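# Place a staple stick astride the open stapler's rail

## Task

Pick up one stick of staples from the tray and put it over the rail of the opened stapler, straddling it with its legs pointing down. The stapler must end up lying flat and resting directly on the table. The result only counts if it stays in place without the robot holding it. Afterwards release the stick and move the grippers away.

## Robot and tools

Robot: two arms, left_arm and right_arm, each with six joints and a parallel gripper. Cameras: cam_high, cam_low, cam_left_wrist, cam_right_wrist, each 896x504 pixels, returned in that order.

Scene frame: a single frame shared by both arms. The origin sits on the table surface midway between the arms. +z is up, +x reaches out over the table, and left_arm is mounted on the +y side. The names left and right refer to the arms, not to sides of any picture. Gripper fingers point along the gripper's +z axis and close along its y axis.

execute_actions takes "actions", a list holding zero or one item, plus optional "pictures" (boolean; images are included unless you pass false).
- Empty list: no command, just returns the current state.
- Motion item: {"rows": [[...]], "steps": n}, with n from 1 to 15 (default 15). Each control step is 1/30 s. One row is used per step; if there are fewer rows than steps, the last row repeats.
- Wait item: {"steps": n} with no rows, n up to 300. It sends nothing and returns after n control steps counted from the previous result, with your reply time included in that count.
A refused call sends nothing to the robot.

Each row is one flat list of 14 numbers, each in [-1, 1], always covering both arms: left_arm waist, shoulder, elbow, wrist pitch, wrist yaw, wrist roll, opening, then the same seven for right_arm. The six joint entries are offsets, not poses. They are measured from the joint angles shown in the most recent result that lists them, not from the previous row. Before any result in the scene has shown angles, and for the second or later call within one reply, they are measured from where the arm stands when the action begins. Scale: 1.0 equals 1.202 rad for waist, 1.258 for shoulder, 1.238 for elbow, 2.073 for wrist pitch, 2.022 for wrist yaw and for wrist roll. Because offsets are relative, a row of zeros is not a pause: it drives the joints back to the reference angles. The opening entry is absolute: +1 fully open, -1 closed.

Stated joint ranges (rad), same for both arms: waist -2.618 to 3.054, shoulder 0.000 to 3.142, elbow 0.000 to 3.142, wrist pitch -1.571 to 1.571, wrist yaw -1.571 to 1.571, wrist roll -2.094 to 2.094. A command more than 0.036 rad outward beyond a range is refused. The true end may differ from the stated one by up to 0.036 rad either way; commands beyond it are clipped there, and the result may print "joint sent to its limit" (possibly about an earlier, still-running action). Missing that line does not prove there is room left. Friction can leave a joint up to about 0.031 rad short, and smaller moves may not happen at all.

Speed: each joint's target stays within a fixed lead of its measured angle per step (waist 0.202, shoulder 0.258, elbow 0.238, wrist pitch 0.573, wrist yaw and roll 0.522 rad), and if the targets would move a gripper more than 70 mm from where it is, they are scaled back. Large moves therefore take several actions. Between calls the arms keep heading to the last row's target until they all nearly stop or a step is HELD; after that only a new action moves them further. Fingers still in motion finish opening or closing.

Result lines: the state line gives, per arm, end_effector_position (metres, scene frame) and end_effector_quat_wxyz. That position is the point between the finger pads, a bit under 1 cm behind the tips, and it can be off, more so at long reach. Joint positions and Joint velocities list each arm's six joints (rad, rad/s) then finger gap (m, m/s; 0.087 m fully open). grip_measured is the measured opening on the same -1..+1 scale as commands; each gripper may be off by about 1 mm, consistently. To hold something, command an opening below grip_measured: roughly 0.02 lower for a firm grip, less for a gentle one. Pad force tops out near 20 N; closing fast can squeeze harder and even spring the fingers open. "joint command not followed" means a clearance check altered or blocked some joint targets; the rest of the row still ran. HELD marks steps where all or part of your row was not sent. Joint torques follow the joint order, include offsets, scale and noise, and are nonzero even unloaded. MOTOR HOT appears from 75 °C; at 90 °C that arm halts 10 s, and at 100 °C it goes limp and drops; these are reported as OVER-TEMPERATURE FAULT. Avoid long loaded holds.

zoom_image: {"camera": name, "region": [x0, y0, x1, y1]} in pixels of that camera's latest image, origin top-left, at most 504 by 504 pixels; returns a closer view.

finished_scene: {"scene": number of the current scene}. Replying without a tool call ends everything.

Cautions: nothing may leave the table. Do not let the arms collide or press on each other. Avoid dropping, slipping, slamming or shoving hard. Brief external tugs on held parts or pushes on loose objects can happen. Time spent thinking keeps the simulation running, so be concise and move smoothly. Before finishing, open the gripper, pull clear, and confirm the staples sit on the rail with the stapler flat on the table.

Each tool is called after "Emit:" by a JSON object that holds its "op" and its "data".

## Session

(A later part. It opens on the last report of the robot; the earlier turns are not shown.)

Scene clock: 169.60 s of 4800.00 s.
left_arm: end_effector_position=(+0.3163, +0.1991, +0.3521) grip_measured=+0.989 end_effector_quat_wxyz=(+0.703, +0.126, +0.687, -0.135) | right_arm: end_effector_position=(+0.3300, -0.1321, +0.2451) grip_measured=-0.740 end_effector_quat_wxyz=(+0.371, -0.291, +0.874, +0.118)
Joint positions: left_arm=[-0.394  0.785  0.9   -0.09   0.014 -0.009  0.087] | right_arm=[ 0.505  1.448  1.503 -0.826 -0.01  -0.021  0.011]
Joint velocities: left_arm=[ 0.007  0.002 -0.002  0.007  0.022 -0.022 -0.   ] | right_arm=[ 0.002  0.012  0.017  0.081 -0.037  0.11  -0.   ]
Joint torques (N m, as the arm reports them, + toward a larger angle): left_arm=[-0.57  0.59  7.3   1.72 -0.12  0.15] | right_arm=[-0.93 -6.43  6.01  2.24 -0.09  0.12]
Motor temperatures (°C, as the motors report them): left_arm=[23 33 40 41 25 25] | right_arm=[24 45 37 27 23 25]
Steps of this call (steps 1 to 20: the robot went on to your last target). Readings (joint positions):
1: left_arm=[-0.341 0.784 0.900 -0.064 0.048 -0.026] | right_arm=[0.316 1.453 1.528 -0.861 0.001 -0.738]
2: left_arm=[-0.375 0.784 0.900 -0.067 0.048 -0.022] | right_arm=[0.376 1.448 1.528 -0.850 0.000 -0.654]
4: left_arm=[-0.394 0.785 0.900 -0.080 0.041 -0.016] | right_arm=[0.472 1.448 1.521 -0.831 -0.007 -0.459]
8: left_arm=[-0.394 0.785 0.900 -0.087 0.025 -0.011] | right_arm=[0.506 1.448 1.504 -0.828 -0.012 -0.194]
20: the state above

Emit:
{"op": "execute_actions", "data": {"actions": [{"rows":[[-0.895,-0.095,-0.097,0,0,0,0,0.803,-0.515,-0.517,0.367,0,0.01,-0.78]],"steps":15}], "pictures": false}}

Emit:
{"op": "execute_actions", "data": {"actions": [{"steps":30}]}}

Scene clock: 175.77 s of 4800.00 s.
left_arm: end_effector_position=(+0.0648, +0.0142, +0.3292) grip_measured=+0.000 end_effector_quat_wxyz=(+0.538, +0.455, +0.535, -0.467) | right_arm: end_effector_position=(+0.0286, -0.0292, +0.3342) grip_measured=-0.740 end_effector_quat_wxyz=(+0.496, -0.507, +0.511, +0.486)
Joint positions: left_arm=[-1.439  0.687  0.796 -0.095  0.02  -0.01   0.044] | right_arm=[ 1.429  0.802  0.892 -0.127 -0.017 -0.007  0.011]
Joint velocities: left_arm=[-0.799  0.002  0.007 -0.022  0.081  0.007  0.   ] | right_arm=[ 1.033 -0.007 -0.071  0.286 -0.139  0.007  0.   ]
Joint torques (N m, as the arm reports them, + toward a larger angle): left_arm=[ 1.75 -1.12  5.91  1.83 -0.17  0.03] | right_arm=[-2.3  -0.76  5.76  2.5   0.1   0.09]
Motor temperatures (°C, as the motors report them): left_arm=[23 32 40 42 25 25] | right_arm=[24 43 37 29 23 25]
Steps of this call (steps 1 to 30: the robot went on to your last target; steps 31 to 100: nothing new was sent; then 2.33 s passed at rest; steps 101 to 115: all 15 steps of this action). Readings (joint positions):
101: left_arm=[-0.430 0.773 0.884 -0.081 -0.004 -0.010] | right_arm=[0.521 1.424 1.464 -0.761 -0.001 -0.008]
102: left_arm=[-0.502 0.745 0.853 -0.080 -0.004 -0.010] | right_arm=[0.559 1.381 1.400 -0.680 0.004 -0.008]
104: left_arm=[-0.655 0.699 0.807 -0.090 0.002 -0.010] | right_arm=[0.663 1.275 1.276 -0.538 0.002 -0.008]
108: left_arm=[-0.959 0.687 0.796 -0.095 0.007 -0.010] | right_arm=[0.930 0.986 0.999 -0.282 -0.003 -0.007]
115: the state above

Scene clock: 176.77 s of 4800.00 s.
left_arm: end_effector_position=(+0.0571, +0.0131, +0.3292) grip_measured=+0.000 end_effector_quat_wxyz=(+0.532, +0.462, +0.529, -0.474) | right_arm: end_effector_position=(+0.0170, -0.0272, +0.3391) grip_measured=-0.740 end_effector_quat_wxyz=(+0.494, -0.510, +0.495, +0.501)
Joint positions: left_arm=[-1.463  0.687  0.796 -0.095  0.021 -0.01   0.044] | right_arm=[ 1.464  0.802  0.885 -0.093 -0.017 -0.007  0.011]
Joint velocities: left_arm=[-0.002 -0.017 -0.002  0.081 -0.007  0.051  0.001] | right_arm=[ 0.007 -0.002 -0.002 -0.022 -0.037  0.007 -0.   ]
Joint torques (N m, as the arm reports them, + toward a larger angle): left_arm=[-0.65 -1.36  6.04  1.81 -0.09  0.05] | right_arm=[ 0.2  -0.79  6.06  2.6  -0.09  0.09]
Motor temperatures (°C, as the motors report them): left_arm=[23 32 40 42 25 25] | right_arm=[24 42 37 29 23 25]
Steps of this call (steps 1 to 30: the robot went on to your last target). Readings (joint positions):
1: left_arm=[-1.456 0.687 0.796 -0.095 0.021 -0.010] | right_arm=[1.453 0.802 0.890 -0.118 -0.020 -0.007]
2: left_arm=[-1.462 0.687 0.796 -0.095 0.021 -0.010] | right_arm=[1.463 0.802 0.889 -0.112 -0.020 -0.007]
4: left_arm=[-1.463 0.687 0.796 -0.095 0.021 -0.010] | right_arm=[1.464 0.802 0.886 -0.105 -0.020 -0.007]
8: left_arm=[-1.463 0.687 0.796 -0.095 0.021 -0.010] | right_arm=[1.464 0.802 0.885 -0.099 -0.018 -0.007]
30: the state above
All arms were judged still, so your last target was given up. Only a new action makes them travel on or press farther. Fingers that are still opening or closing keep moving.

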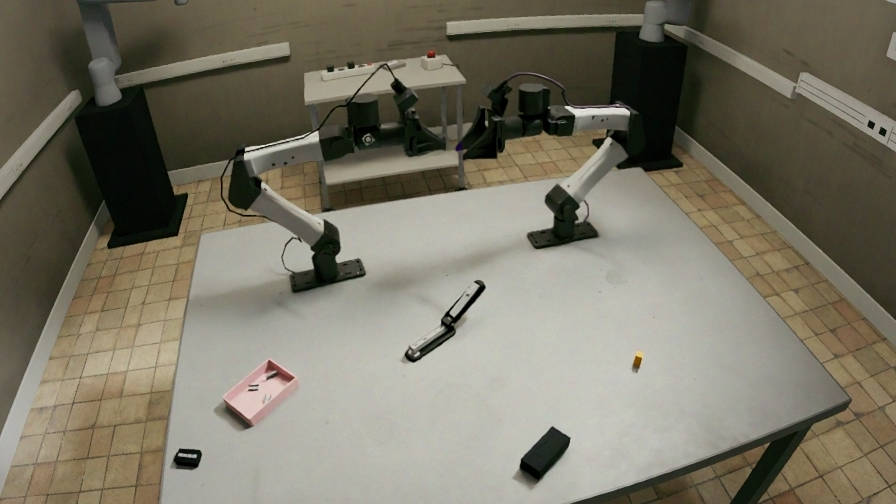

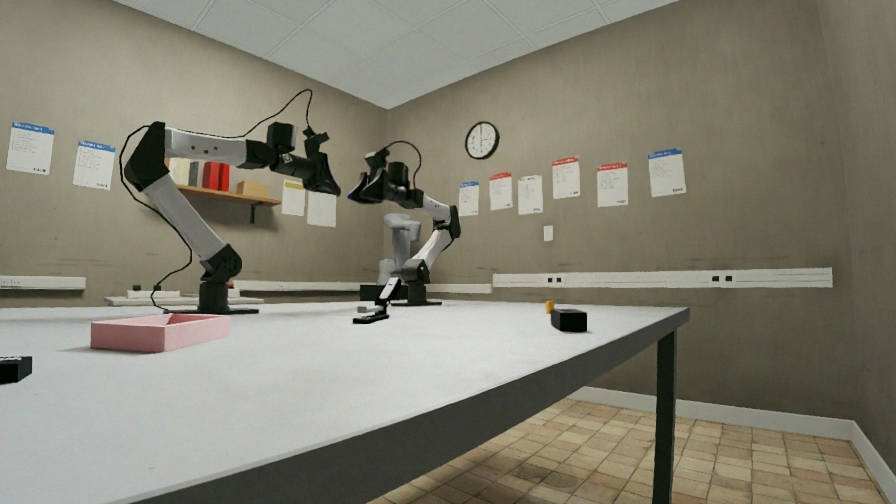

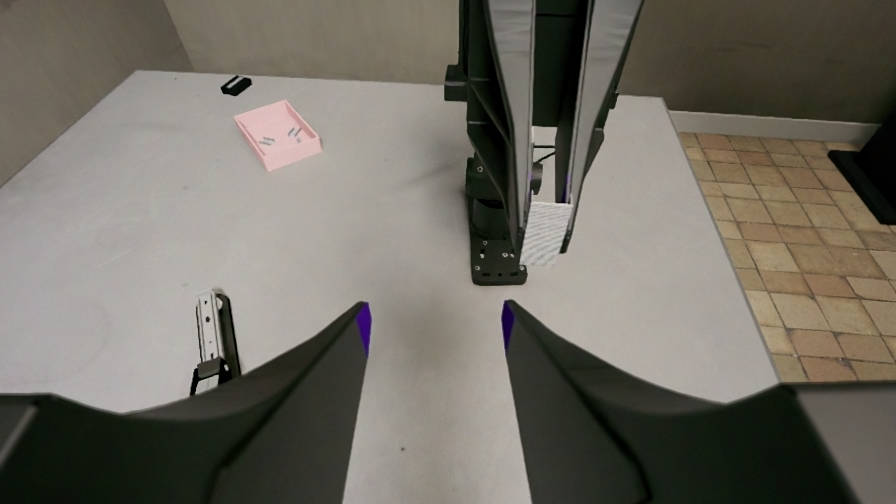

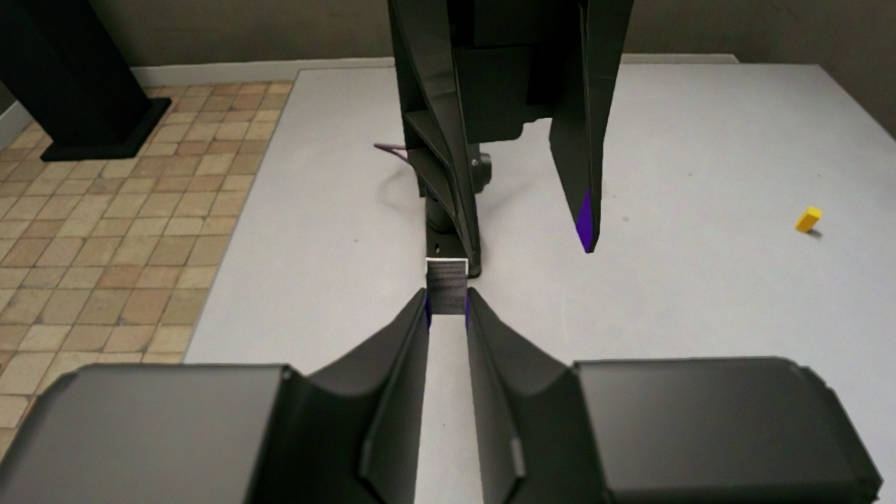

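Emit:
{"op": "execute_actions", "data": {"actions": [{"rows":[[-0.11,0.12,0.125,0,0,0,-0.1,0,0,0,0,0,0,-0.78]],"steps":15}]}}

Scene clock: 182.63 s of 4800.00 s.
left_arm: end_effector_position=(+0.0205, -0.0144, +0.3531) grip_measured=-0.100 end_effector_quat_wxyz=(+0.500, +0.494, +0.502, -0.504) | right_arm: end_effector_position=(+0.0170, -0.0272, +0.3391) grip_measured=-0.740 end_effector_quat_wxyz=(+0.494, -0.510, +0.495, +0.501)
Joint positions: left_arm=[-1.588  0.824  0.93  -0.098  0.017 -0.011  0.039] | right_arm=[ 1.464  0.802  0.885 -0.093 -0.017 -0.007  0.011]
Joint velocities: left_arm=[-0.012 -0.022  0.012  0.007 -0.022  0.007  0.   ] | right_arm=[ 0.002  0.002  0.007  0.022 -0.081  0.007  0.001]
Joint torques (N m, as the arm reports them, + toward a larger angle): left_arm=[-0.71  0.23  8.5   1.84 -0.01  0.07] | right_arm=[-0.3  -0.72  7.95  2.29 -0.16  0.02]
Motor temperatures (°C, as the motors report them): left_arm=[23 31 40 42 25 25] | right_arm=[24 40 37 31 23 25]
Steps of this call (steps 1 to 90: nothing new was sent; then 2.37 s passed at rest; steps 91 to 105: all 15 steps of this action). Readings (joint positions):
91: left_arm=[-1.486 0.704 0.816 -0.109 0.011 -0.011] | right_arm=[1.464 0.802 0.885 -0.093 -0.017 -0.007]
92: left_arm=[-1.529 0.743 0.857 -0.112 0.011 -0.011] | right_arm=[1.464 0.802 0.885 -0.093 -0.017 -0.007]
94: left_arm=[-1.579 0.806 0.917 -0.100 0.017 -0.011] | right_arm=[1.464 0.802 0.885 -0.093 -0.017 -0.007]
98: left_arm=[-1.588 0.824 0.930 -0.098 0.017 -0.011] | right_arm=[1.464 0.802 0.885 -0.093 -0.017 -0.007]
105: the state above

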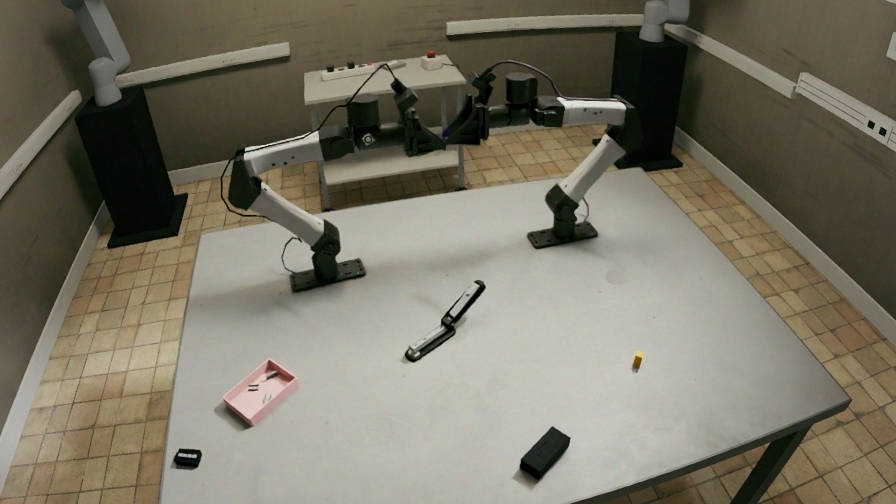

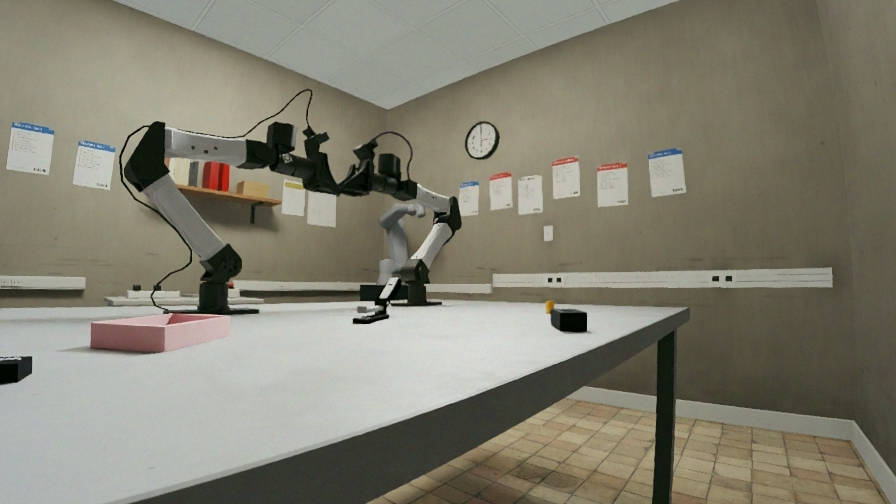

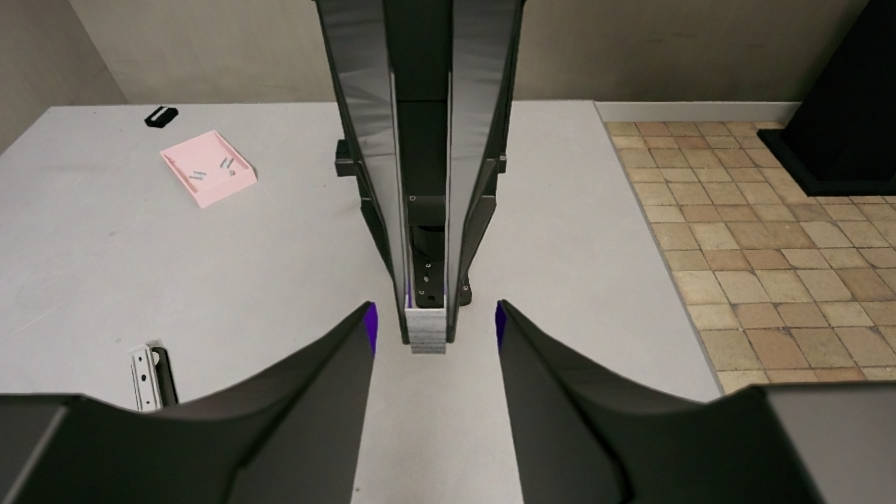

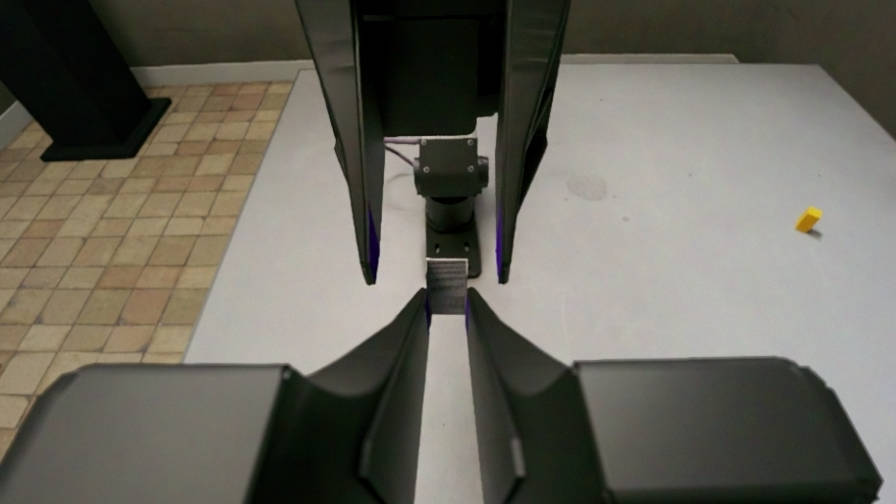

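Emit:
{"op": "execute_actions", "data": {"actions": [{"rows":[[0,0,0,0,0,0,-0.2,0,0,0,0,0,0,-0.78],[0,0,0,0,0,0,-0.3,0,0,0,0,0,0,-0.78],[0,0,0,0,0,0,-0.4,0,0,0,0,0,0,-0.78],[0,0,0,0,0,0,-0.5,0,0,0,0,0,0,-0.78],[0,0,0,0,0,0,-0.57,0,0,0,0,0,0,-0.78],[0,0,0,0,0,0,-0.63,0,0,0,0,0,0,-0.78],[0,0,0,0,0,0,-0.68,0,0,0,0,0,0,-0.78],[0,0,0,0,0,0,-0.72,0,0,0,0,0,0,-0.78],[0,0,0,0,0,0,-0.75,0,0,0,0,0,0,-0.78],[0,0,0,0,0,0,-0.77,0,0,0,0,0,0,-0.78]],"steps":15}]}}

Scene clock: 194.07 s of 4800.00 s.
left_arm: end_effector_position=(+0.0217, -0.0144, +0.3531) grip_measured=-0.741 end_effector_quat_wxyz=(+0.502, +0.493, +0.503, -0.502) | right_arm: end_effector_position=(+0.0154, -0.0273, +0.3391) grip_measured=-0.740 end_effector_quat_wxyz=(+0.491, -0.512, +0.493, +0.504)
Joint positions: left_arm=[-1.588  0.824  0.93  -0.098  0.01  -0.011  0.011] | right_arm=[ 1.464  0.802  0.885 -0.093 -0.027 -0.007  0.011]
Joint velocities: left_arm=[-0.002  0.012  0.002  0.022  0.007 -0.051 -0.001] | right_arm=[-0.012  0.007 -0.007 -0.007 -0.007 -0.037 -0.001]
Joint torques (N m, as the arm reports them, + toward a larger angle): left_arm=[-0.02 -0.68  7.31  1.77  0.04  0.03] | right_arm=[-0.3  -0.72  7.95  2.29 -0.07  0.02]
Motor temperatures (°C, as the motors report them): left_arm=[23 30 41 43 25 25] | right_arm=[24 37 38 32 23 25]
Steps of this call (steps 1 to 15: the robot went on to your last target; steps 16 to 130: nothing new was sent; then 6.60 s passed at rest; steps 131 to 145: all 15 steps of this action). Readings (joint positions):
131: left_arm=[-1.588 0.824 0.930 -0.098 0.017 -0.011] | right_arm=[1.464 0.802 0.885 -0.093 -0.017 -0.007]
132: left_arm=[-1.588 0.824 0.930 -0.098 0.017 -0.011] | right_arm=[1.464 0.802 0.885 -0.093 -0.017 -0.007]
134: left_arm=[-1.588 0.824 0.930 -0.098 0.017 -0.011] | right_arm=[1.464 0.802 0.885 -0.093 -0.017 -0.007]
138: left_arm=[-1.588 0.824 0.930 -0.098 0.012 -0.011] | right_arm=[1.464 0.802 0.885 -0.093 -0.025 -0.007]
145: the state above

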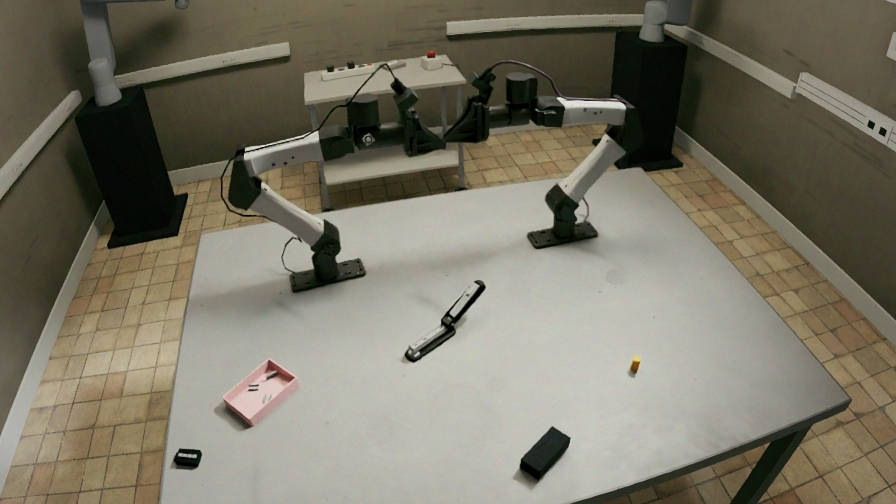

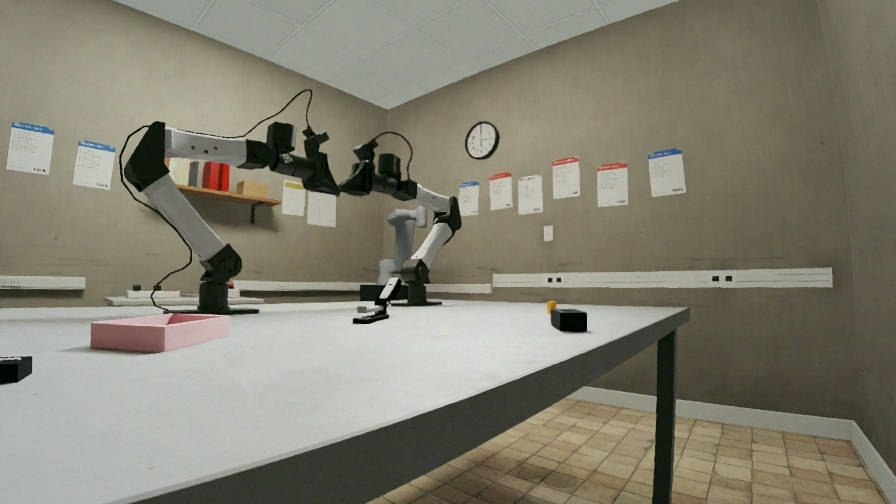

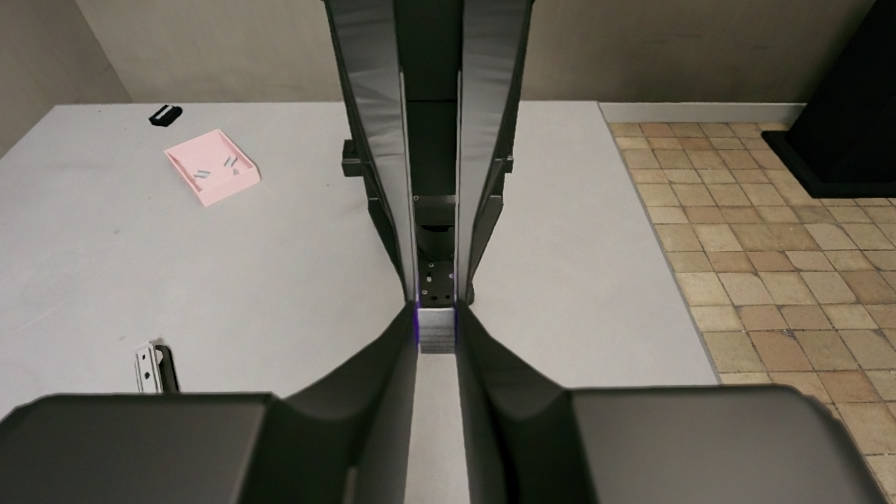

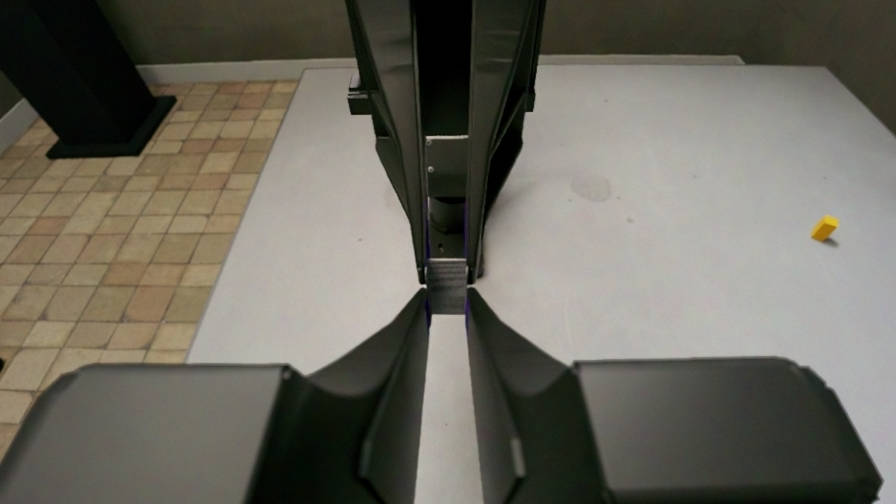

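Emit:
{"op": "execute_actions", "data": {"actions": [{"rows":[[0,0,0,0,0,0,-0.77,0,0,0,0,0,0,-0.6],[0,0,0,0,0,0,-0.77,0,0,0,0,0,0,-0.3],[0,0,0,0,0,0,-0.77,0,0,0,0,0,0,0],[0,0,0,0,0,0,-0.77,0,0,0,0,0,0,0],[0,0,0,0,0,0,-0.77,0,0,0,0,0,0,0],[0,0,0,0,0,0,-0.77,0,0,0,0,0,0,0],[0,0,0,0,0,0,-0.77,0,-0.1,-0.1,0,0,0,0],[0,0,0,0,0,0,-0.77,0,-0.1,-0.1,0,0,0,0],[0,0,0,0,0,0,-0.77,0,-0.3,-0.3,0,0,0,0]],"steps":15}], "pictures": false}}

Emit:
{"op": "execute_actions", "data": {"actions": [{"steps":10}], "pictures": false}}

Emit:
{"op": "execute_actions", "data": {"actions": [{"rows":[[0.36,0.2,0.3,-0.3,0,0,-0.77,-0.7,0,0,0,0,0,0],[0.36,0.2,0.3,-0.3,0,0,-0.77,-0.7,0,0,0,0,0,0],[0.36,0.2,0.3,-0.3,0,0,-0.77,-0.7,0,0,0,0,0,0],[0.36,0.2,0.3,-0.3,0,0,-0.77,-0.7,0,0,0,0,0,0],[0.36,0.5,0.5,-0.5,0,0,-0.77,-0.7,0,0,0,0,0,0],[0.36,0.5,0.5,-0.5,0,0,-0.77,-0.7,0,0,0,0,0,0],[0.36,0.5,0.5,-0.5,0,0,-0.77,-0.7,0,0,0,0,0,0],[0.36,0.5,0.5,-0.5,0,0,-0.77,-0.7,0,0,0,0,0,0],[0.36,0.795,0.63,-0.655,0,0,-0.77,-0.7,0,0,0,0,0,0]],"steps":15}], "pictures": false}}

Emit:
{"op": "execute_actions", "data": {"actions": [{"steps":30}]}}

Scene clock: 209.30 s of 4800.00 s.
left_arm: end_effector_position=(+0.0217, -0.0144, +0.3531) grip_measured=-0.741 end_effector_quat_wxyz=(+0.502, +0.493, +0.503, -0.502) | right_arm: end_effector_position=(+0.0156, -0.0843, +0.2651) grip_measured=+0.000 end_effector_quat_wxyz=(+0.493, -0.511, +0.491, +0.505)
Joint positions: left_arm=[-1.588  0.824  0.93  -0.098  0.01  -0.011  0.011] | right_arm=[ 1.464  0.432  0.53  -0.101 -0.027 -0.007  0.044]
Joint velocities: left_arm=[-0.022 -0.002 -0.007 -0.037 -0.051 -0.037 -0.   ] | right_arm=[-0.012 -0.002 -0.115 -0.125 -0.051 -0.051 -0.   ]
Joint torques (N m, as the arm reports them, + toward a larger angle): left_arm=[-0.07 -0.64  7.3   1.78 -0.03  0.04] | right_arm=[-0.3   0.57  7.04  2.45 -0.16  0.02]
Motor temperatures (°C, as the motors report them): left_arm=[23 29 41 44 25 25] | right_arm=[24 34 39 33 23 25]
Steps of this call (steps 1 to 15: the robot went on to your last target; steps 16 to 90: nothing new was sent; then 11.73 s passed at rest; steps 91 to 105: all 15 steps of this action). Readings (joint positions):
91: left_arm=[-1.588 0.824 0.930 -0.098 0.010 -0.011] | right_arm=[1.464 0.802 0.885 -0.093 -0.027 -0.007]
92: left_arm=[-1.588 0.824 0.930 -0.098 0.010 -0.011] | right_arm=[1.464 0.802 0.885 -0.093 -0.027 -0.007]
94: left_arm=[-1.588 0.824 0.930 -0.098 0.010 -0.011] | right_arm=[1.464 0.802 0.885 -0.093 -0.027 -0.007]
98: left_arm=[-1.588 0.824 0.930 -0.098 0.010 -0.011] | right_arm=[1.464 0.756 0.835 -0.083 -0.027 -0.007]
105: the state above

Scene clock: 209.63 s of 4800.00 s.
left_arm: end_effector_position=(+0.0217, -0.0144, +0.3531) grip_measured=-0.741 end_effector_quat_wxyz=(+0.502, +0.493, +0.503, -0.502) | right_arm: end_effector_position=(+0.0156, -0.0843, +0.2637) grip_measured=+0.000 end_effector_quat_wxyz=(+0.492, -0.511, +0.492, +0.504)
Joint positions: left_arm=[-1.588  0.824  0.93  -0.098  0.01  -0.011  0.011] | right_arm=[ 1.464  0.432  0.527 -0.102 -0.027 -0.007  0.044]
Joint velocities: left_arm=[ 0.002 -0.002 -0.007 -0.066  0.022  0.095 -0.   ] | right_arm=[-0.002  0.017 -0.007 -0.095  0.022  0.007  0.   ]
Joint torques (N m, as the arm reports them, + toward a larger angle): left_arm=[-0.05 -0.62  7.15  1.77 -0.02  0.04] | right_arm=[-0.28  0.57  6.67  2.4  -0.16  0.02]
Motor temperatures (°C, as the motors report them): left_arm=[23 29 41 44 25 25] | right_arm=[24 34 39 33 23 25]
Steps of this call (steps 1 to 10: the robot went on to your last target). Readings (joint positions):
1: left_arm=[-1.588 0.824 0.930 -0.098 0.010 -0.011] | right_arm=[1.464 0.432 0.527 -0.102 -0.027 -0.007]
2: left_arm=[-1.588 0.824 0.930 -0.098 0.010 -0.011] | right_arm=[1.464 0.432 0.527 -0.102 -0.027 -0.007]
4: left_arm=[-1.588 0.824 0.930 -0.098 0.010 -0.011] | right_arm=[1.464 0.432 0.527 -0.102 -0.027 -0.007]
8: left_arm=[-1.588 0.824 0.930 -0.098 0.010 -0.011] | right_arm=[1.464 0.432 0.527 -0.102 -0.027 -0.007]
10: the state above

Scene clock: 210.13 s of 4800.00 s.
left_arm: end_effector_position=(+0.1658, +0.0021, +0.1558) grip_measured=-0.741 end_effector_quat_wxyz=(+0.098, +0.524, +0.843, -0.067) | right_arm: end_effector_position=(+0.2164, -0.1686, +0.2637) grip_measured=+0.000 end_effector_quat_wxyz=(+0.655, -0.267, +0.658, +0.260)
Joint positions: left_arm=[-1.158  1.789  1.695 -1.239  0.01  -0.009  0.011] | right_arm=[ 0.63   0.432  0.527 -0.102 -0.022 -0.008  0.044]
Joint velocities: left_arm=[-0.007  1.57  -0.002 -1.429  0.037 -0.081  0.001] | right_arm=[-0.012  0.002 -0.012  0.037 -0.066 -0.095 -0.   ]
Joint torques (N m, as the arm reports them, + toward a larger angle): left_arm=[  0.12 -11.89   7.72   0.72  -0.02   0.02] | right_arm=[-0.83  1.2   7.93  2.29 -0.21  0.02]
Motor temperatures (°C, as the motors report them): left_arm=[23 29 41 44 25 25] | right_arm=[24 34 39 33 23 25]
Steps of this call (steps 1 to 15: all 15 steps of this action). Readings (joint positions):
1: left_arm=[-1.559 0.848 0.970 -0.176 0.025 -0.009] | right_arm=[1.430 0.432 0.527 -0.102 -0.040 -0.008]
2: left_arm=[-1.493 0.904 1.050 -0.280 0.028 -0.009] | right_arm=[1.358 0.432 0.527 -0.102 -0.040 -0.008]
4: left_arm=[-1.346 1.026 1.201 -0.429 0.027 -0.009] | right_arm=[1.207 0.432 0.527 -0.102 -0.036 -0.008]
8: left_arm=[-1.168 1.304 1.501 -0.773 0.010 -0.009] | right_arm=[0.905 0.432 0.527 -0.102 -0.032 -0.008]
15: the state above

Scene clock: 211.13 s of 4800.00 s.
left_arm: end_effector_position=(+0.1443, +0.0464, +0.1434) grip_measured=-0.741 end_effector_quat_wxyz=(-0.009, +0.527, +0.850, +0.000) | right_arm: end_effector_position=(+0.2164, -0.1686, +0.2637) grip_measured=+0.000 end_effector_quat_wxyz=(+0.655, -0.267, +0.658, +0.260)
Joint positions: left_arm=[-1.158  1.84   1.695 -1.442  0.01  -0.009  0.011] | right_arm=[ 0.63   0.432  0.527 -0.102 -0.022 -0.008  0.044]
Joint velocities: left_arm=[ 0.007  0.002  0.012 -0.037 -0.051  0.022 -0.   ] | right_arm=[-0.022 -0.012 -0.002 -0.022 -0.051 -0.095 -0.   ]
Joint torques (N m, as the arm reports them, + toward a larger angle): left_arm=[ 0.08 -9.06  7.08  0.23 -0.02  0.03] | right_arm=[-0.89  1.19  7.93  2.29 -0.21  0.02]
Motor temperatures (°C, as the motors report them): left_arm=[23 29 41 43 25 25] | right_arm=[24 34 39 34 23 25]
Steps of this call (steps 1 to 30: the robot went on to your last target). Readings (joint positions):
1: left_arm=[-1.158 1.834 1.695 -1.282 0.010 -0.009] | right_arm=[0.630 0.432 0.527 -0.102 -0.022 -0.008]
2: left_arm=[-1.158 1.864 1.695 -1.317 0.010 -0.009] | right_arm=[0.630 0.432 0.527 -0.102 -0.022 -0.008]
4: left_arm=[-1.158 1.879 1.695 -1.366 0.010 -0.009] | right_arm=[0.630 0.432 0.527 -0.102 -0.022 -0.008]
8: left_arm=[-1.158 1.848 1.695 -1.414 0.010 -0.009] | right_arm=[0.630 0.432 0.527 -0.102 -0.022 -0.008]
30: the state above
All arms were judged still, so your last target was given up. Only a new action makes them travel on or press farther. Fingers that are still opening or closing keep moving.

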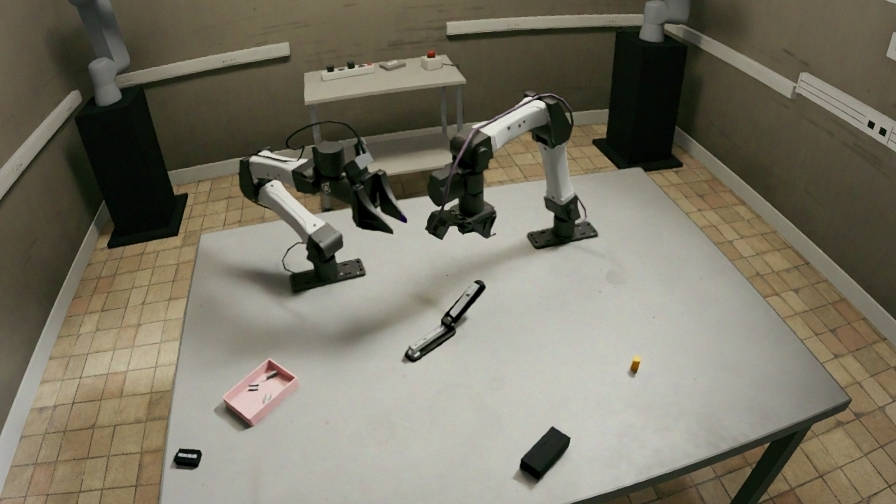

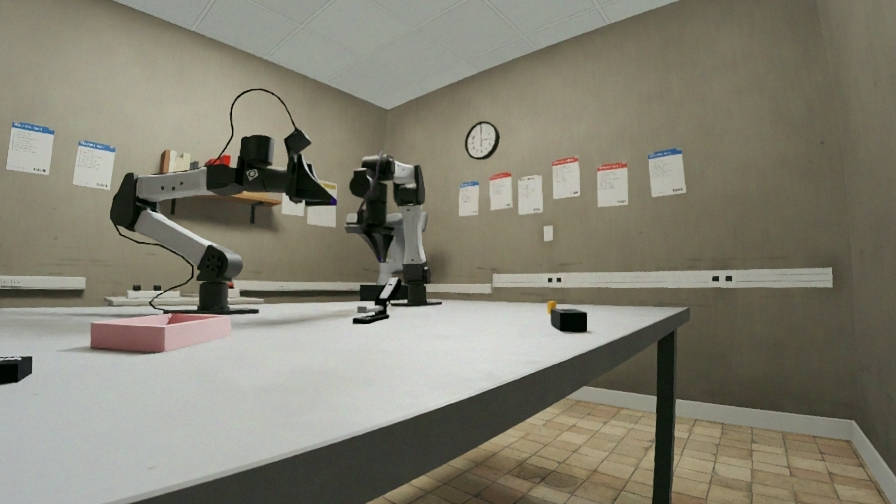

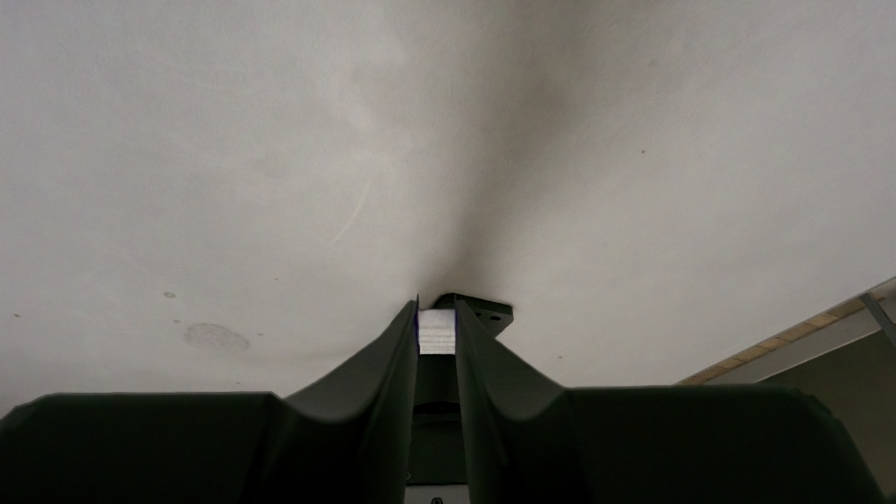

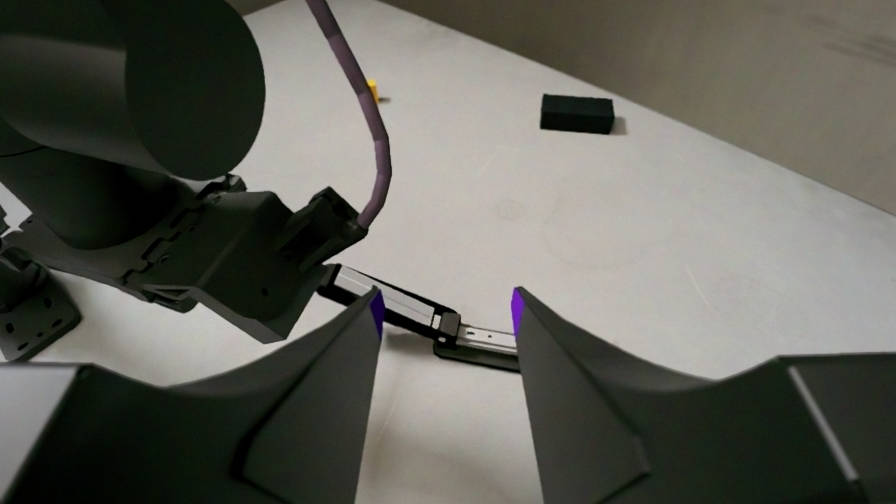

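Emit:
{"op": "execute_actions", "data": {"actions": [{"rows":[[0,0.05,-0.07,0.07,0,0,-0.77,-0.3,0,0,0,0,0,0],[0,0.05,-0.07,0.07,0,0,-0.77,-0.3,0,0,0,0,0,0],[0,0.05,-0.07,0.07,0,0,-0.77,-0.3,0,0,0,0,0,0],[0,0.05,-0.07,0.07,0,0,-0.77,-0.3,0,0,0,0,0,0],[0,0.09,-0.13,0.135,0,0,-0.77,-0.3,0,0,0,0,0,0],[0,0.09,-0.13,0.135,0,0,-0.77,-0.3,0,0,0,0,0,0],[0,0.09,-0.13,0.135,0,0,-0.77,-0.3,0,0,0,0,0,0],[0,0.09,-0.13,0.135,0,0,-0.77,-0.3,0,0,0,0,0,0],[0,0.125,-0.185,0.195,0,0,-0.77,-0.3,0,0,0,0,0,0]],"steps":15}], "pictures": false}}

Emit:
{"op": "execute_actions", "data": {"actions": [{"steps":15}], "pictures": false}}

Scene clock: 220.57 s of 4800.00 s.
left_arm: end_effector_position=(+0.1532, +0.0281, +0.0359) grip_measured=-0.741 end_effector_quat_wxyz=(-0.027, +0.527, +0.849, +0.011) | right_arm: end_effector_position=(+0.2679, -0.2478, +0.2637) grip_measured=+0.000 end_effector_quat_wxyz=(+0.691, -0.146, +0.694, +0.140)
Joint positions: left_arm=[-1.158  2.001  1.476 -1.104  0.01  -0.009  0.011] | right_arm=[ 0.277  0.432  0.527 -0.102 -0.019 -0.008  0.044]
Joint velocities: left_arm=[-0.002 -0.012 -0.012  0.315  0.022  0.037  0.001] | right_arm=[-0.002 -0.012  0.017 -0.11  -0.022  0.037 -0.   ]
Joint torques (N m, as the arm reports them, + toward a larger angle): left_arm=[ 0.01 -9.31  5.22  0.53 -0.04  0.03] | right_arm=[-0.89  1.21  7.92  2.29 -0.19  0.02]
Motor temperatures (°C, as the motors report them): left_arm=[23 31 41 41 25 25] | right_arm=[24 32 39 34 23 25]
Steps of this call (steps 1 to 90: nothing new was sent; then 5.93 s passed at rest; steps 91 to 105: all 15 steps of this action). Readings (joint positions):
91: left_arm=[-1.158 1.841 1.686 -1.426 0.010 -0.009] | right_arm=[0.596 0.432 0.527 -0.102 -0.034 -0.008]
92: left_arm=[-1.158 1.843 1.671 -1.402 0.010 -0.009] | right_arm=[0.524 0.432 0.527 -0.102 -0.034 -0.008]
94: left_arm=[-1.158 1.864 1.645 -1.370 0.010 -0.009] | right_arm=[0.376 0.432 0.527 -0.102 -0.029 -0.008]
98: left_arm=[-1.158 1.927 1.566 -1.258 0.010 -0.009] | right_arm=[0.277 0.432 0.527 -0.102 -0.019 -0.008]
105: the state above

Scene clock: 221.07 s of 4800.00 s.
left_arm: end_effector_position=(+0.1582, +0.0178, +0.0336) grip_measured=-0.741 end_effector_quat_wxyz=(-0.007, +0.527, +0.850, -0.001) | right_arm: end_effector_position=(+0.2679, -0.2478, +0.2637) grip_measured=+0.000 end_effector_quat_wxyz=(+0.691, -0.146, +0.694, +0.140)
Joint positions: left_arm=[-1.158  2.001  1.476 -1.057  0.01  -0.009  0.011] | right_arm=[ 0.277  0.432  0.527 -0.102 -0.019 -0.008  0.044]
Joint velocities: left_arm=[-0.012  0.012  0.007 -0.051 -0.022 -0.022  0.001] | right_arm=[ 0.007 -0.017 -0.012 -0.037 -0.007 -0.007 -0.002]
Joint torques (N m, as the arm reports them, + toward a larger angle): left_arm=[-0.08 -9.46  5.29  0.51 -0.03  0.05] | right_arm=[-0.9   1.21  7.94  2.28 -0.18  0.02]
Motor temperatures (°C, as the motors report them): left_arm=[23 31 41 40 25 25] | right_arm=[24 32 39 34 23 25]
Steps of this call (steps 1 to 15: the robot went on to your last target). Readings (joint positions):
1: left_arm=[-1.158 2.001 1.476 -1.095 0.010 -0.009] | right_arm=[0.277 0.432 0.527 -0.102 -0.019 -0.008]
2: left_arm=[-1.158 2.001 1.476 -1.086 0.010 -0.009] | right_arm=[0.277 0.432 0.527 -0.102 -0.019 -0.008]
4: left_arm=[-1.158 2.001 1.476 -1.074 0.010 -0.009] | right_arm=[0.277 0.432 0.527 -0.102 -0.019 -0.008]
8: left_arm=[-1.158 2.001 1.476 -1.063 0.010 -0.009] | right_arm=[0.277 0.432 0.527 -0.102 -0.019 -0.008]
15: the state above

Emit:
{"op": "execute_actions", "data": {"actions": [{"rows":[[0,0.02,-0.03,0.025,0,0,-0.77,0,0,0,0,0,0,0],[0,0.02,-0.03,0.025,0,0,-0.77,0,0,0,0,0,0,0],[0,0.02,-0.03,0.025,0,0,-0.77,0,0,0,0,0,0,0],[0,0.035,-0.048,0.045,0,0,-0.77,0,0,0,0,0,0,0]],"steps":15}]}}

Scene clock: 227.20 s of 4800.00 s.
left_arm: end_effector_position=(+0.1587, +0.0168, +0.0128) grip_measured=-0.741 end_effector_quat_wxyz=(-0.008, +0.527, +0.850, -0.000) | right_arm: end_effector_position=(+0.2679, -0.2478, +0.2637) grip_measured=+0.000 end_effector_quat_wxyz=(+0.691, -0.146, +0.694, +0.140)
Joint positions: left_arm=[-1.158  2.032  1.435 -0.987  0.01  -0.009  0.011] | right_arm=[ 0.277  0.432  0.527 -0.102 -0.019 -0.008  0.044]
Joint velocities: left_arm=[-0.027  0.007 -0.012  0.022 -0.007  0.007  0.   ] | right_arm=[-0.002  0.002  0.007 -0.007 -0.007  0.051 -0.   ]
Joint torques (N m, as the arm reports them, + toward a larger angle): left_arm=[-0.01 -8.4   4.47  0.56 -0.03  0.07] | right_arm=[-0.31  1.21  7.93  2.29 -0.16  0.01]
Motor temperatures (°C, as the motors report them): left_arm=[23 33 41 39 25 25] | right_arm=[24 32 39 34 23 25]
Steps of this call (steps 1 to 15: the robot went on to your last target; steps 16 to 90: nothing new was sent; then 2.63 s passed at rest; steps 91 to 105: all 15 steps of this action). Readings (joint positions):
91: left_arm=[-1.158 2.001 1.473 -1.052 0.010 -0.009] | right_arm=[0.277 0.432 0.527 -0.102 -0.019 -0.008]
92: left_arm=[-1.158 2.001 1.470 -1.045 0.010 -0.009] | right_arm=[0.277 0.432 0.527 -0.102 -0.019 -0.008]
94: left_arm=[-1.158 2.002 1.460 -1.031 0.010 -0.009] | right_arm=[0.277 0.432 0.527 -0.102 -0.019 -0.008]
98: left_arm=[-1.158 2.023 1.440 -1.001 0.010 -0.009] | right_arm=[0.277 0.432 0.527 -0.102 -0.019 -0.008]
105: the state above

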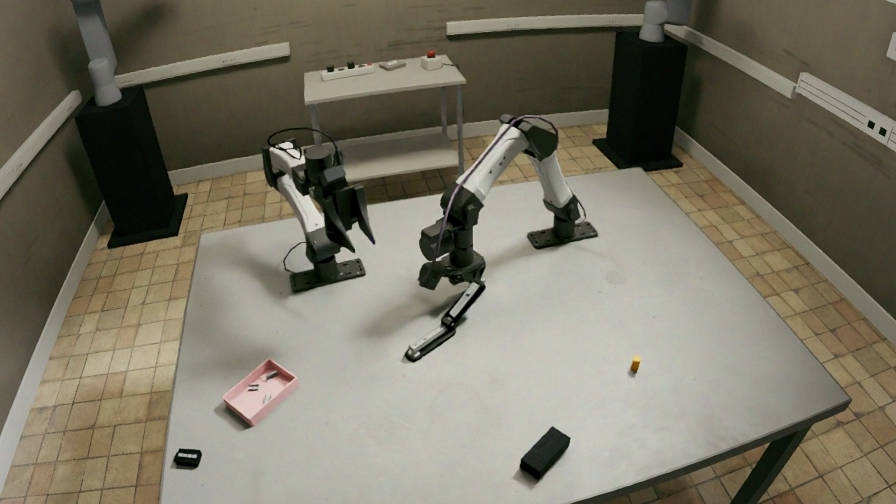

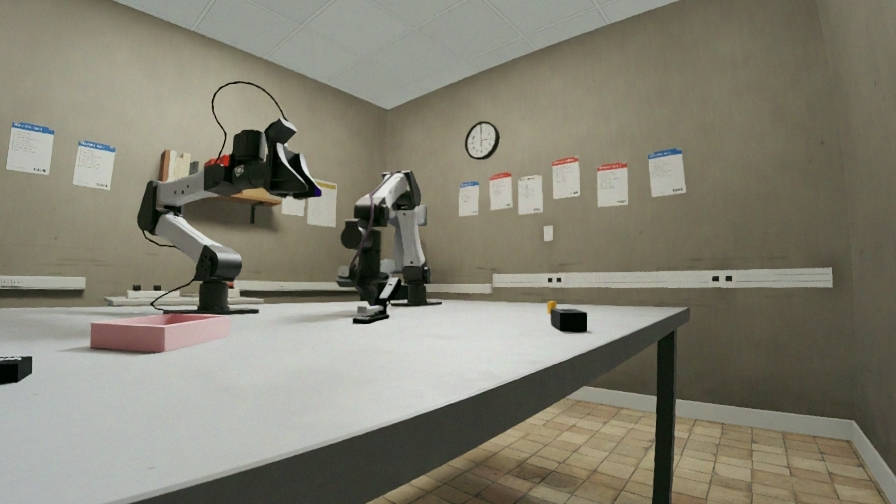

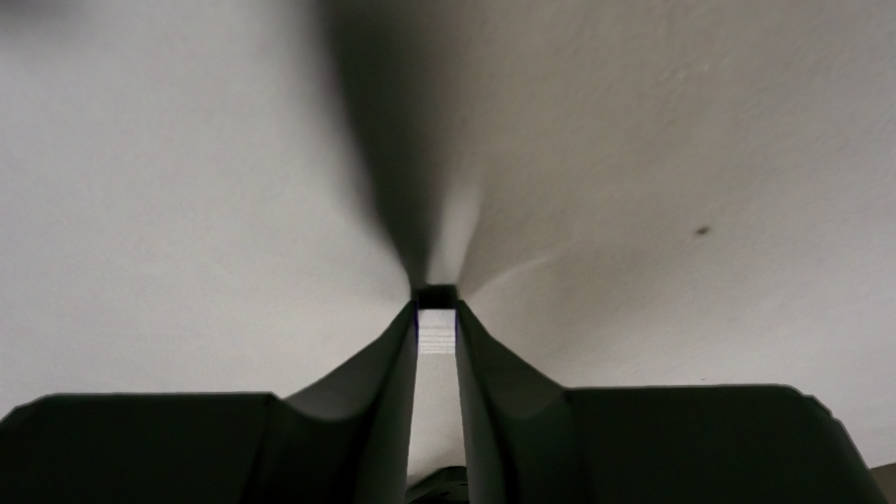

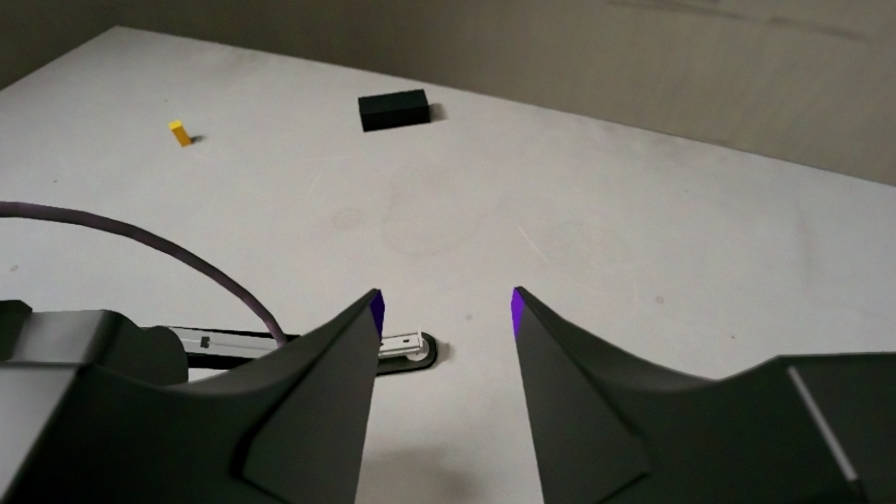

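Emit:
{"op": "execute_actions", "data": {"actions": [{"rows":[[0,0,0,0,0,0,-0.7,0,0,0,0,0,0,0],[0,0,0,0,0,0,-0.6,0,0,0,0,0,0,0],[0,0,0,0,0,0,-0.4,0,0,0,0,0,0,0],[0,0,0,0,0,0,-0.2,0,0,0,0,0,0,0],[0,0,0,0,0,0,-0.2,0,0,0,0,0,0,0],[0,0,0,0,0,0,-0.2,0,0,0,0,0,0,0],[0,-0.04,0.05,-0.05,0,0,-0.2,0,0.2,0.5,-0.2,0,0,0],[0,-0.04,0.05,-0.05,0,0,-0.2,0,0.2,0.5,-0.2,0,0,0],[0,-0.04,0.05,-0.05,0,0,-0.2,0,0.2,0.5,-0.2,0,0,0],[0,-0.2,0.2,-0.25,0,0,-0.2,0,0.4,0.9,-0.4,0,-0.36,0]],"steps":15}], "pictures": false}}

Emit:
{"op": "execute_actions", "data": {"actions": [{"steps":12}], "pictures": false}}

Emit:
{"op": "execute_actions", "data": {"actions": [{"rows":[[1,-0.3,-0.2,0,0,0,1,0,0,0,0,0,0,-0.36]],"steps":15}], "pictures": false}}

Emit:
{"op": "execute_actions", "data": {"actions": [{"steps":10}], "pictures": false}}

Scene clock: 242.57 s of 4800.00 s.
left_arm: end_effector_position=(+0.1535, +0.0275, +0.1034) grip_measured=-0.200 end_effector_quat_wxyz=(+0.007, +0.527, +0.850, -0.010) | right_arm: end_effector_position=(+0.2951, -0.2581, +0.2906) grip_measured=+0.000 end_effector_quat_wxyz=(+0.502, -0.377, +0.778, -0.021)
Joint positions: left_arm=[-1.158  1.883  1.599 -1.265  0.01  -0.009  0.035] | right_arm=[ 0.277  0.951  1.196 -0.763 -0.019 -0.503  0.044]
Joint velocities: left_arm=[ 0.007 -0.93   0.784 -1.106 -0.037 -0.081 -0.001] | right_arm=[ 0.002  0.447  1.941 -1.385  0.037 -1.502 -0.   ]
Joint torques (N m, as the arm reports them, + toward a larger angle): left_arm=[  0.05 -10.09   7.54   0.22  -0.06   0.04] | right_arm=[-0.32 -4.74 11.97  2.68 -0.19 -0.01]
Motor temperatures (°C, as the motors report them): left_arm=[23 34 40 38 25 25] | right_arm=[24 31 40 35 23 25]
Steps of this call (steps 1 to 15: the robot went on to your last target; steps 16 to 90: nothing new was sent; then 11.87 s passed at rest; steps 91 to 105: all 15 steps of this action). Readings (joint positions):
91: left_arm=[-1.158 2.032 1.435 -0.983 0.010 -0.009] | right_arm=[0.277 0.432 0.527 -0.102 -0.019 -0.008]
92: left_arm=[-1.158 2.032 1.435 -0.983 0.010 -0.009] | right_arm=[0.277 0.432 0.527 -0.102 -0.019 -0.008]
94: left_arm=[-1.158 2.032 1.435 -0.983 0.010 -0.009] | right_arm=[0.277 0.432 0.527 -0.102 -0.019 -0.008]
98: left_arm=[-1.158 2.029 1.449 -1.015 0.010 -0.009] | right_arm=[0.277 0.536 0.645 -0.255 -0.019 -0.008]
105: the state above

Scene clock: 242.97 s of 4800.00 s.
left_arm: end_effector_position=(+0.1375, +0.0603, +0.1618) grip_measured=-0.200 end_effector_quat_wxyz=(+0.000, +0.527, +0.850, -0.006) | right_arm: end_effector_position=(+0.2601, -0.2800, +0.4553) grip_measured=+0.000 end_effector_quat_wxyz=(+0.636, -0.405, +0.650, -0.096)
Joint positions: left_arm=[-1.158  1.765  1.68  -1.479  0.01  -0.009  0.035] | right_arm=[ 0.277  0.924  1.636 -0.885 -0.019 -0.71   0.044]
Joint velocities: left_arm=[ 0.002 -0.012  0.002 -0.183  0.066 -0.066  0.   ] | right_arm=[-0.002  0.046 -0.007 -0.403 -0.022 -0.139 -0.   ]
Joint torques (N m, as the arm reports them, + toward a larger angle): left_arm=[ 0.11 -6.14  6.24  0.32  0.    0.04] | right_arm=[-0.29  1.1   5.95  2.38 -0.17 -0.02]
Motor temperatures (°C, as the motors report them): left_arm=[23 34 40 38 25 25] | right_arm=[24 31 40 35 23 25]
Steps of this call (steps 1 to 12: the robot went on to your last target). Readings (joint positions):
1: left_arm=[-1.158 1.850 1.625 -1.305 0.010 -0.009] | right_arm=[0.277 0.959 1.263 -0.801 -0.019 -0.547]
2: left_arm=[-1.158 1.820 1.647 -1.339 0.010 -0.009] | right_arm=[0.277 0.959 1.329 -0.827 -0.019 -0.580]
4: left_arm=[-1.158 1.775 1.674 -1.392 0.010 -0.009] | right_arm=[0.277 0.959 1.468 -0.855 -0.019 -0.626]
8: left_arm=[-1.158 1.764 1.680 -1.455 0.010 -0.009] | right_arm=[0.277 0.935 1.628 -0.862 -0.019 -0.685]
12: the state above

Scene clock: 243.47 s of 4800.00 s.
left_arm: end_effector_position=(+0.2291, +0.2935, +0.1972) grip_measured=+0.988 end_effector_quat_wxyz=(+0.087, +0.038, +0.995, -0.010) | right_arm: end_effector_position=(+0.2598, -0.2802, +0.4539) grip_measured=-0.360 end_effector_quat_wxyz=(+0.634, -0.406, +0.652, -0.096)
Joint positions: left_arm=[-0.121  1.381  1.453 -1.467  0.012 -0.007  0.087] | right_arm=[ 0.277  0.925  1.636 -0.891 -0.019 -0.711  0.028]
Joint velocities: left_arm=[ 2.132 -0.007  0.007 -0.007 -0.007  0.007 -0.001] | right_arm=[ 0.007 -0.022  0.007 -0.037  0.066  0.11   0.001]
Joint torques (N m, as the arm reports them, + toward a larger angle): left_arm=[-0.35 -3.62  4.73  0.59  0.01 -0.01] | right_arm=[-0.29  0.48  5.42  2.39 -0.17  0.08]
Motor temperatures (°C, as the motors report them): left_arm=[23 34 40 38 25 25] | right_arm=[24 31 40 35 23 25]
Steps of this call (steps 1 to 15: all 15 steps of this action). Readings (joint positions):
1: left_arm=[-1.139 1.737 1.642 -1.453 0.019 -0.008] | right_arm=[0.277 0.925 1.636 -0.891 -0.019 -0.711]
2: left_arm=[-1.098 1.687 1.575 -1.437 0.024 -0.007] | right_arm=[0.277 0.925 1.636 -0.891 -0.019 -0.711]
4: left_arm=[-0.968 1.569 1.479 -1.452 0.022 -0.007] | right_arm=[0.277 0.925 1.636 -0.891 -0.019 -0.711]
8: left_arm=[-0.653 1.394 1.453 -1.466 0.015 -0.007] | right_arm=[0.277 0.925 1.636 -0.891 -0.019 -0.711]
15: the state above

Scene clock: 243.80 s of 4800.00 s.
left_arm: end_effector_position=(+0.2293, +0.3307, +0.1972) grip_measured=+0.988 end_effector_quat_wxyz=(+0.088, -0.045, +0.995, +0.003) | right_arm: end_effector_position=(+0.2598, -0.2802, +0.4539) grip_measured=-0.360 end_effector_quat_wxyz=(+0.634, -0.406, +0.652, -0.096)
Joint positions: left_arm=[ 0.045  1.381  1.453 -1.467  0.001 -0.008  0.087] | right_arm=[ 0.277  0.925  1.636 -0.891 -0.019 -0.711  0.028]
Joint velocities: left_arm=[ 0.002 -0.002 -0.002 -0.139 -0.022  0.007 -0.001] | right_arm=[-0.007 -0.022 -0.012  0.022  0.066 -0.037  0.   ]
Joint torques (N m, as the arm reports them, + toward a larger angle): left_arm=[ 0.   -3.74  4.68  0.6   0.03  0.02] | right_arm=[-0.3   0.49  5.44  2.39 -0.17  0.08]
Motor temperatures (°C, as the motors report them): left_arm=[23 34 40 38 25 25] | right_arm=[24 31 40 35 23 25]
Steps of this call (steps 1 to 10: the robot went on to your last target). Readings (joint positions):
1: left_arm=[-0.051 1.381 1.453 -1.467 0.010 -0.007] | right_arm=[0.277 0.925 1.636 -0.891 -0.019 -0.711]
2: left_arm=[0.002 1.381 1.453 -1.467 0.005 -0.008] | right_arm=[0.277 0.925 1.636 -0.891 -0.019 -0.711]
4: left_arm=[0.043 1.381 1.453 -1.467 0.001 -0.008] | right_arm=[0.277 0.925 1.636 -0.891 -0.019 -0.711]
8: left_arm=[0.045 1.381 1.453 -1.467 0.001 -0.008] | right_arm=[0.277 0.925 1.636 -0.891 -0.019 -0.711]
10: the state above


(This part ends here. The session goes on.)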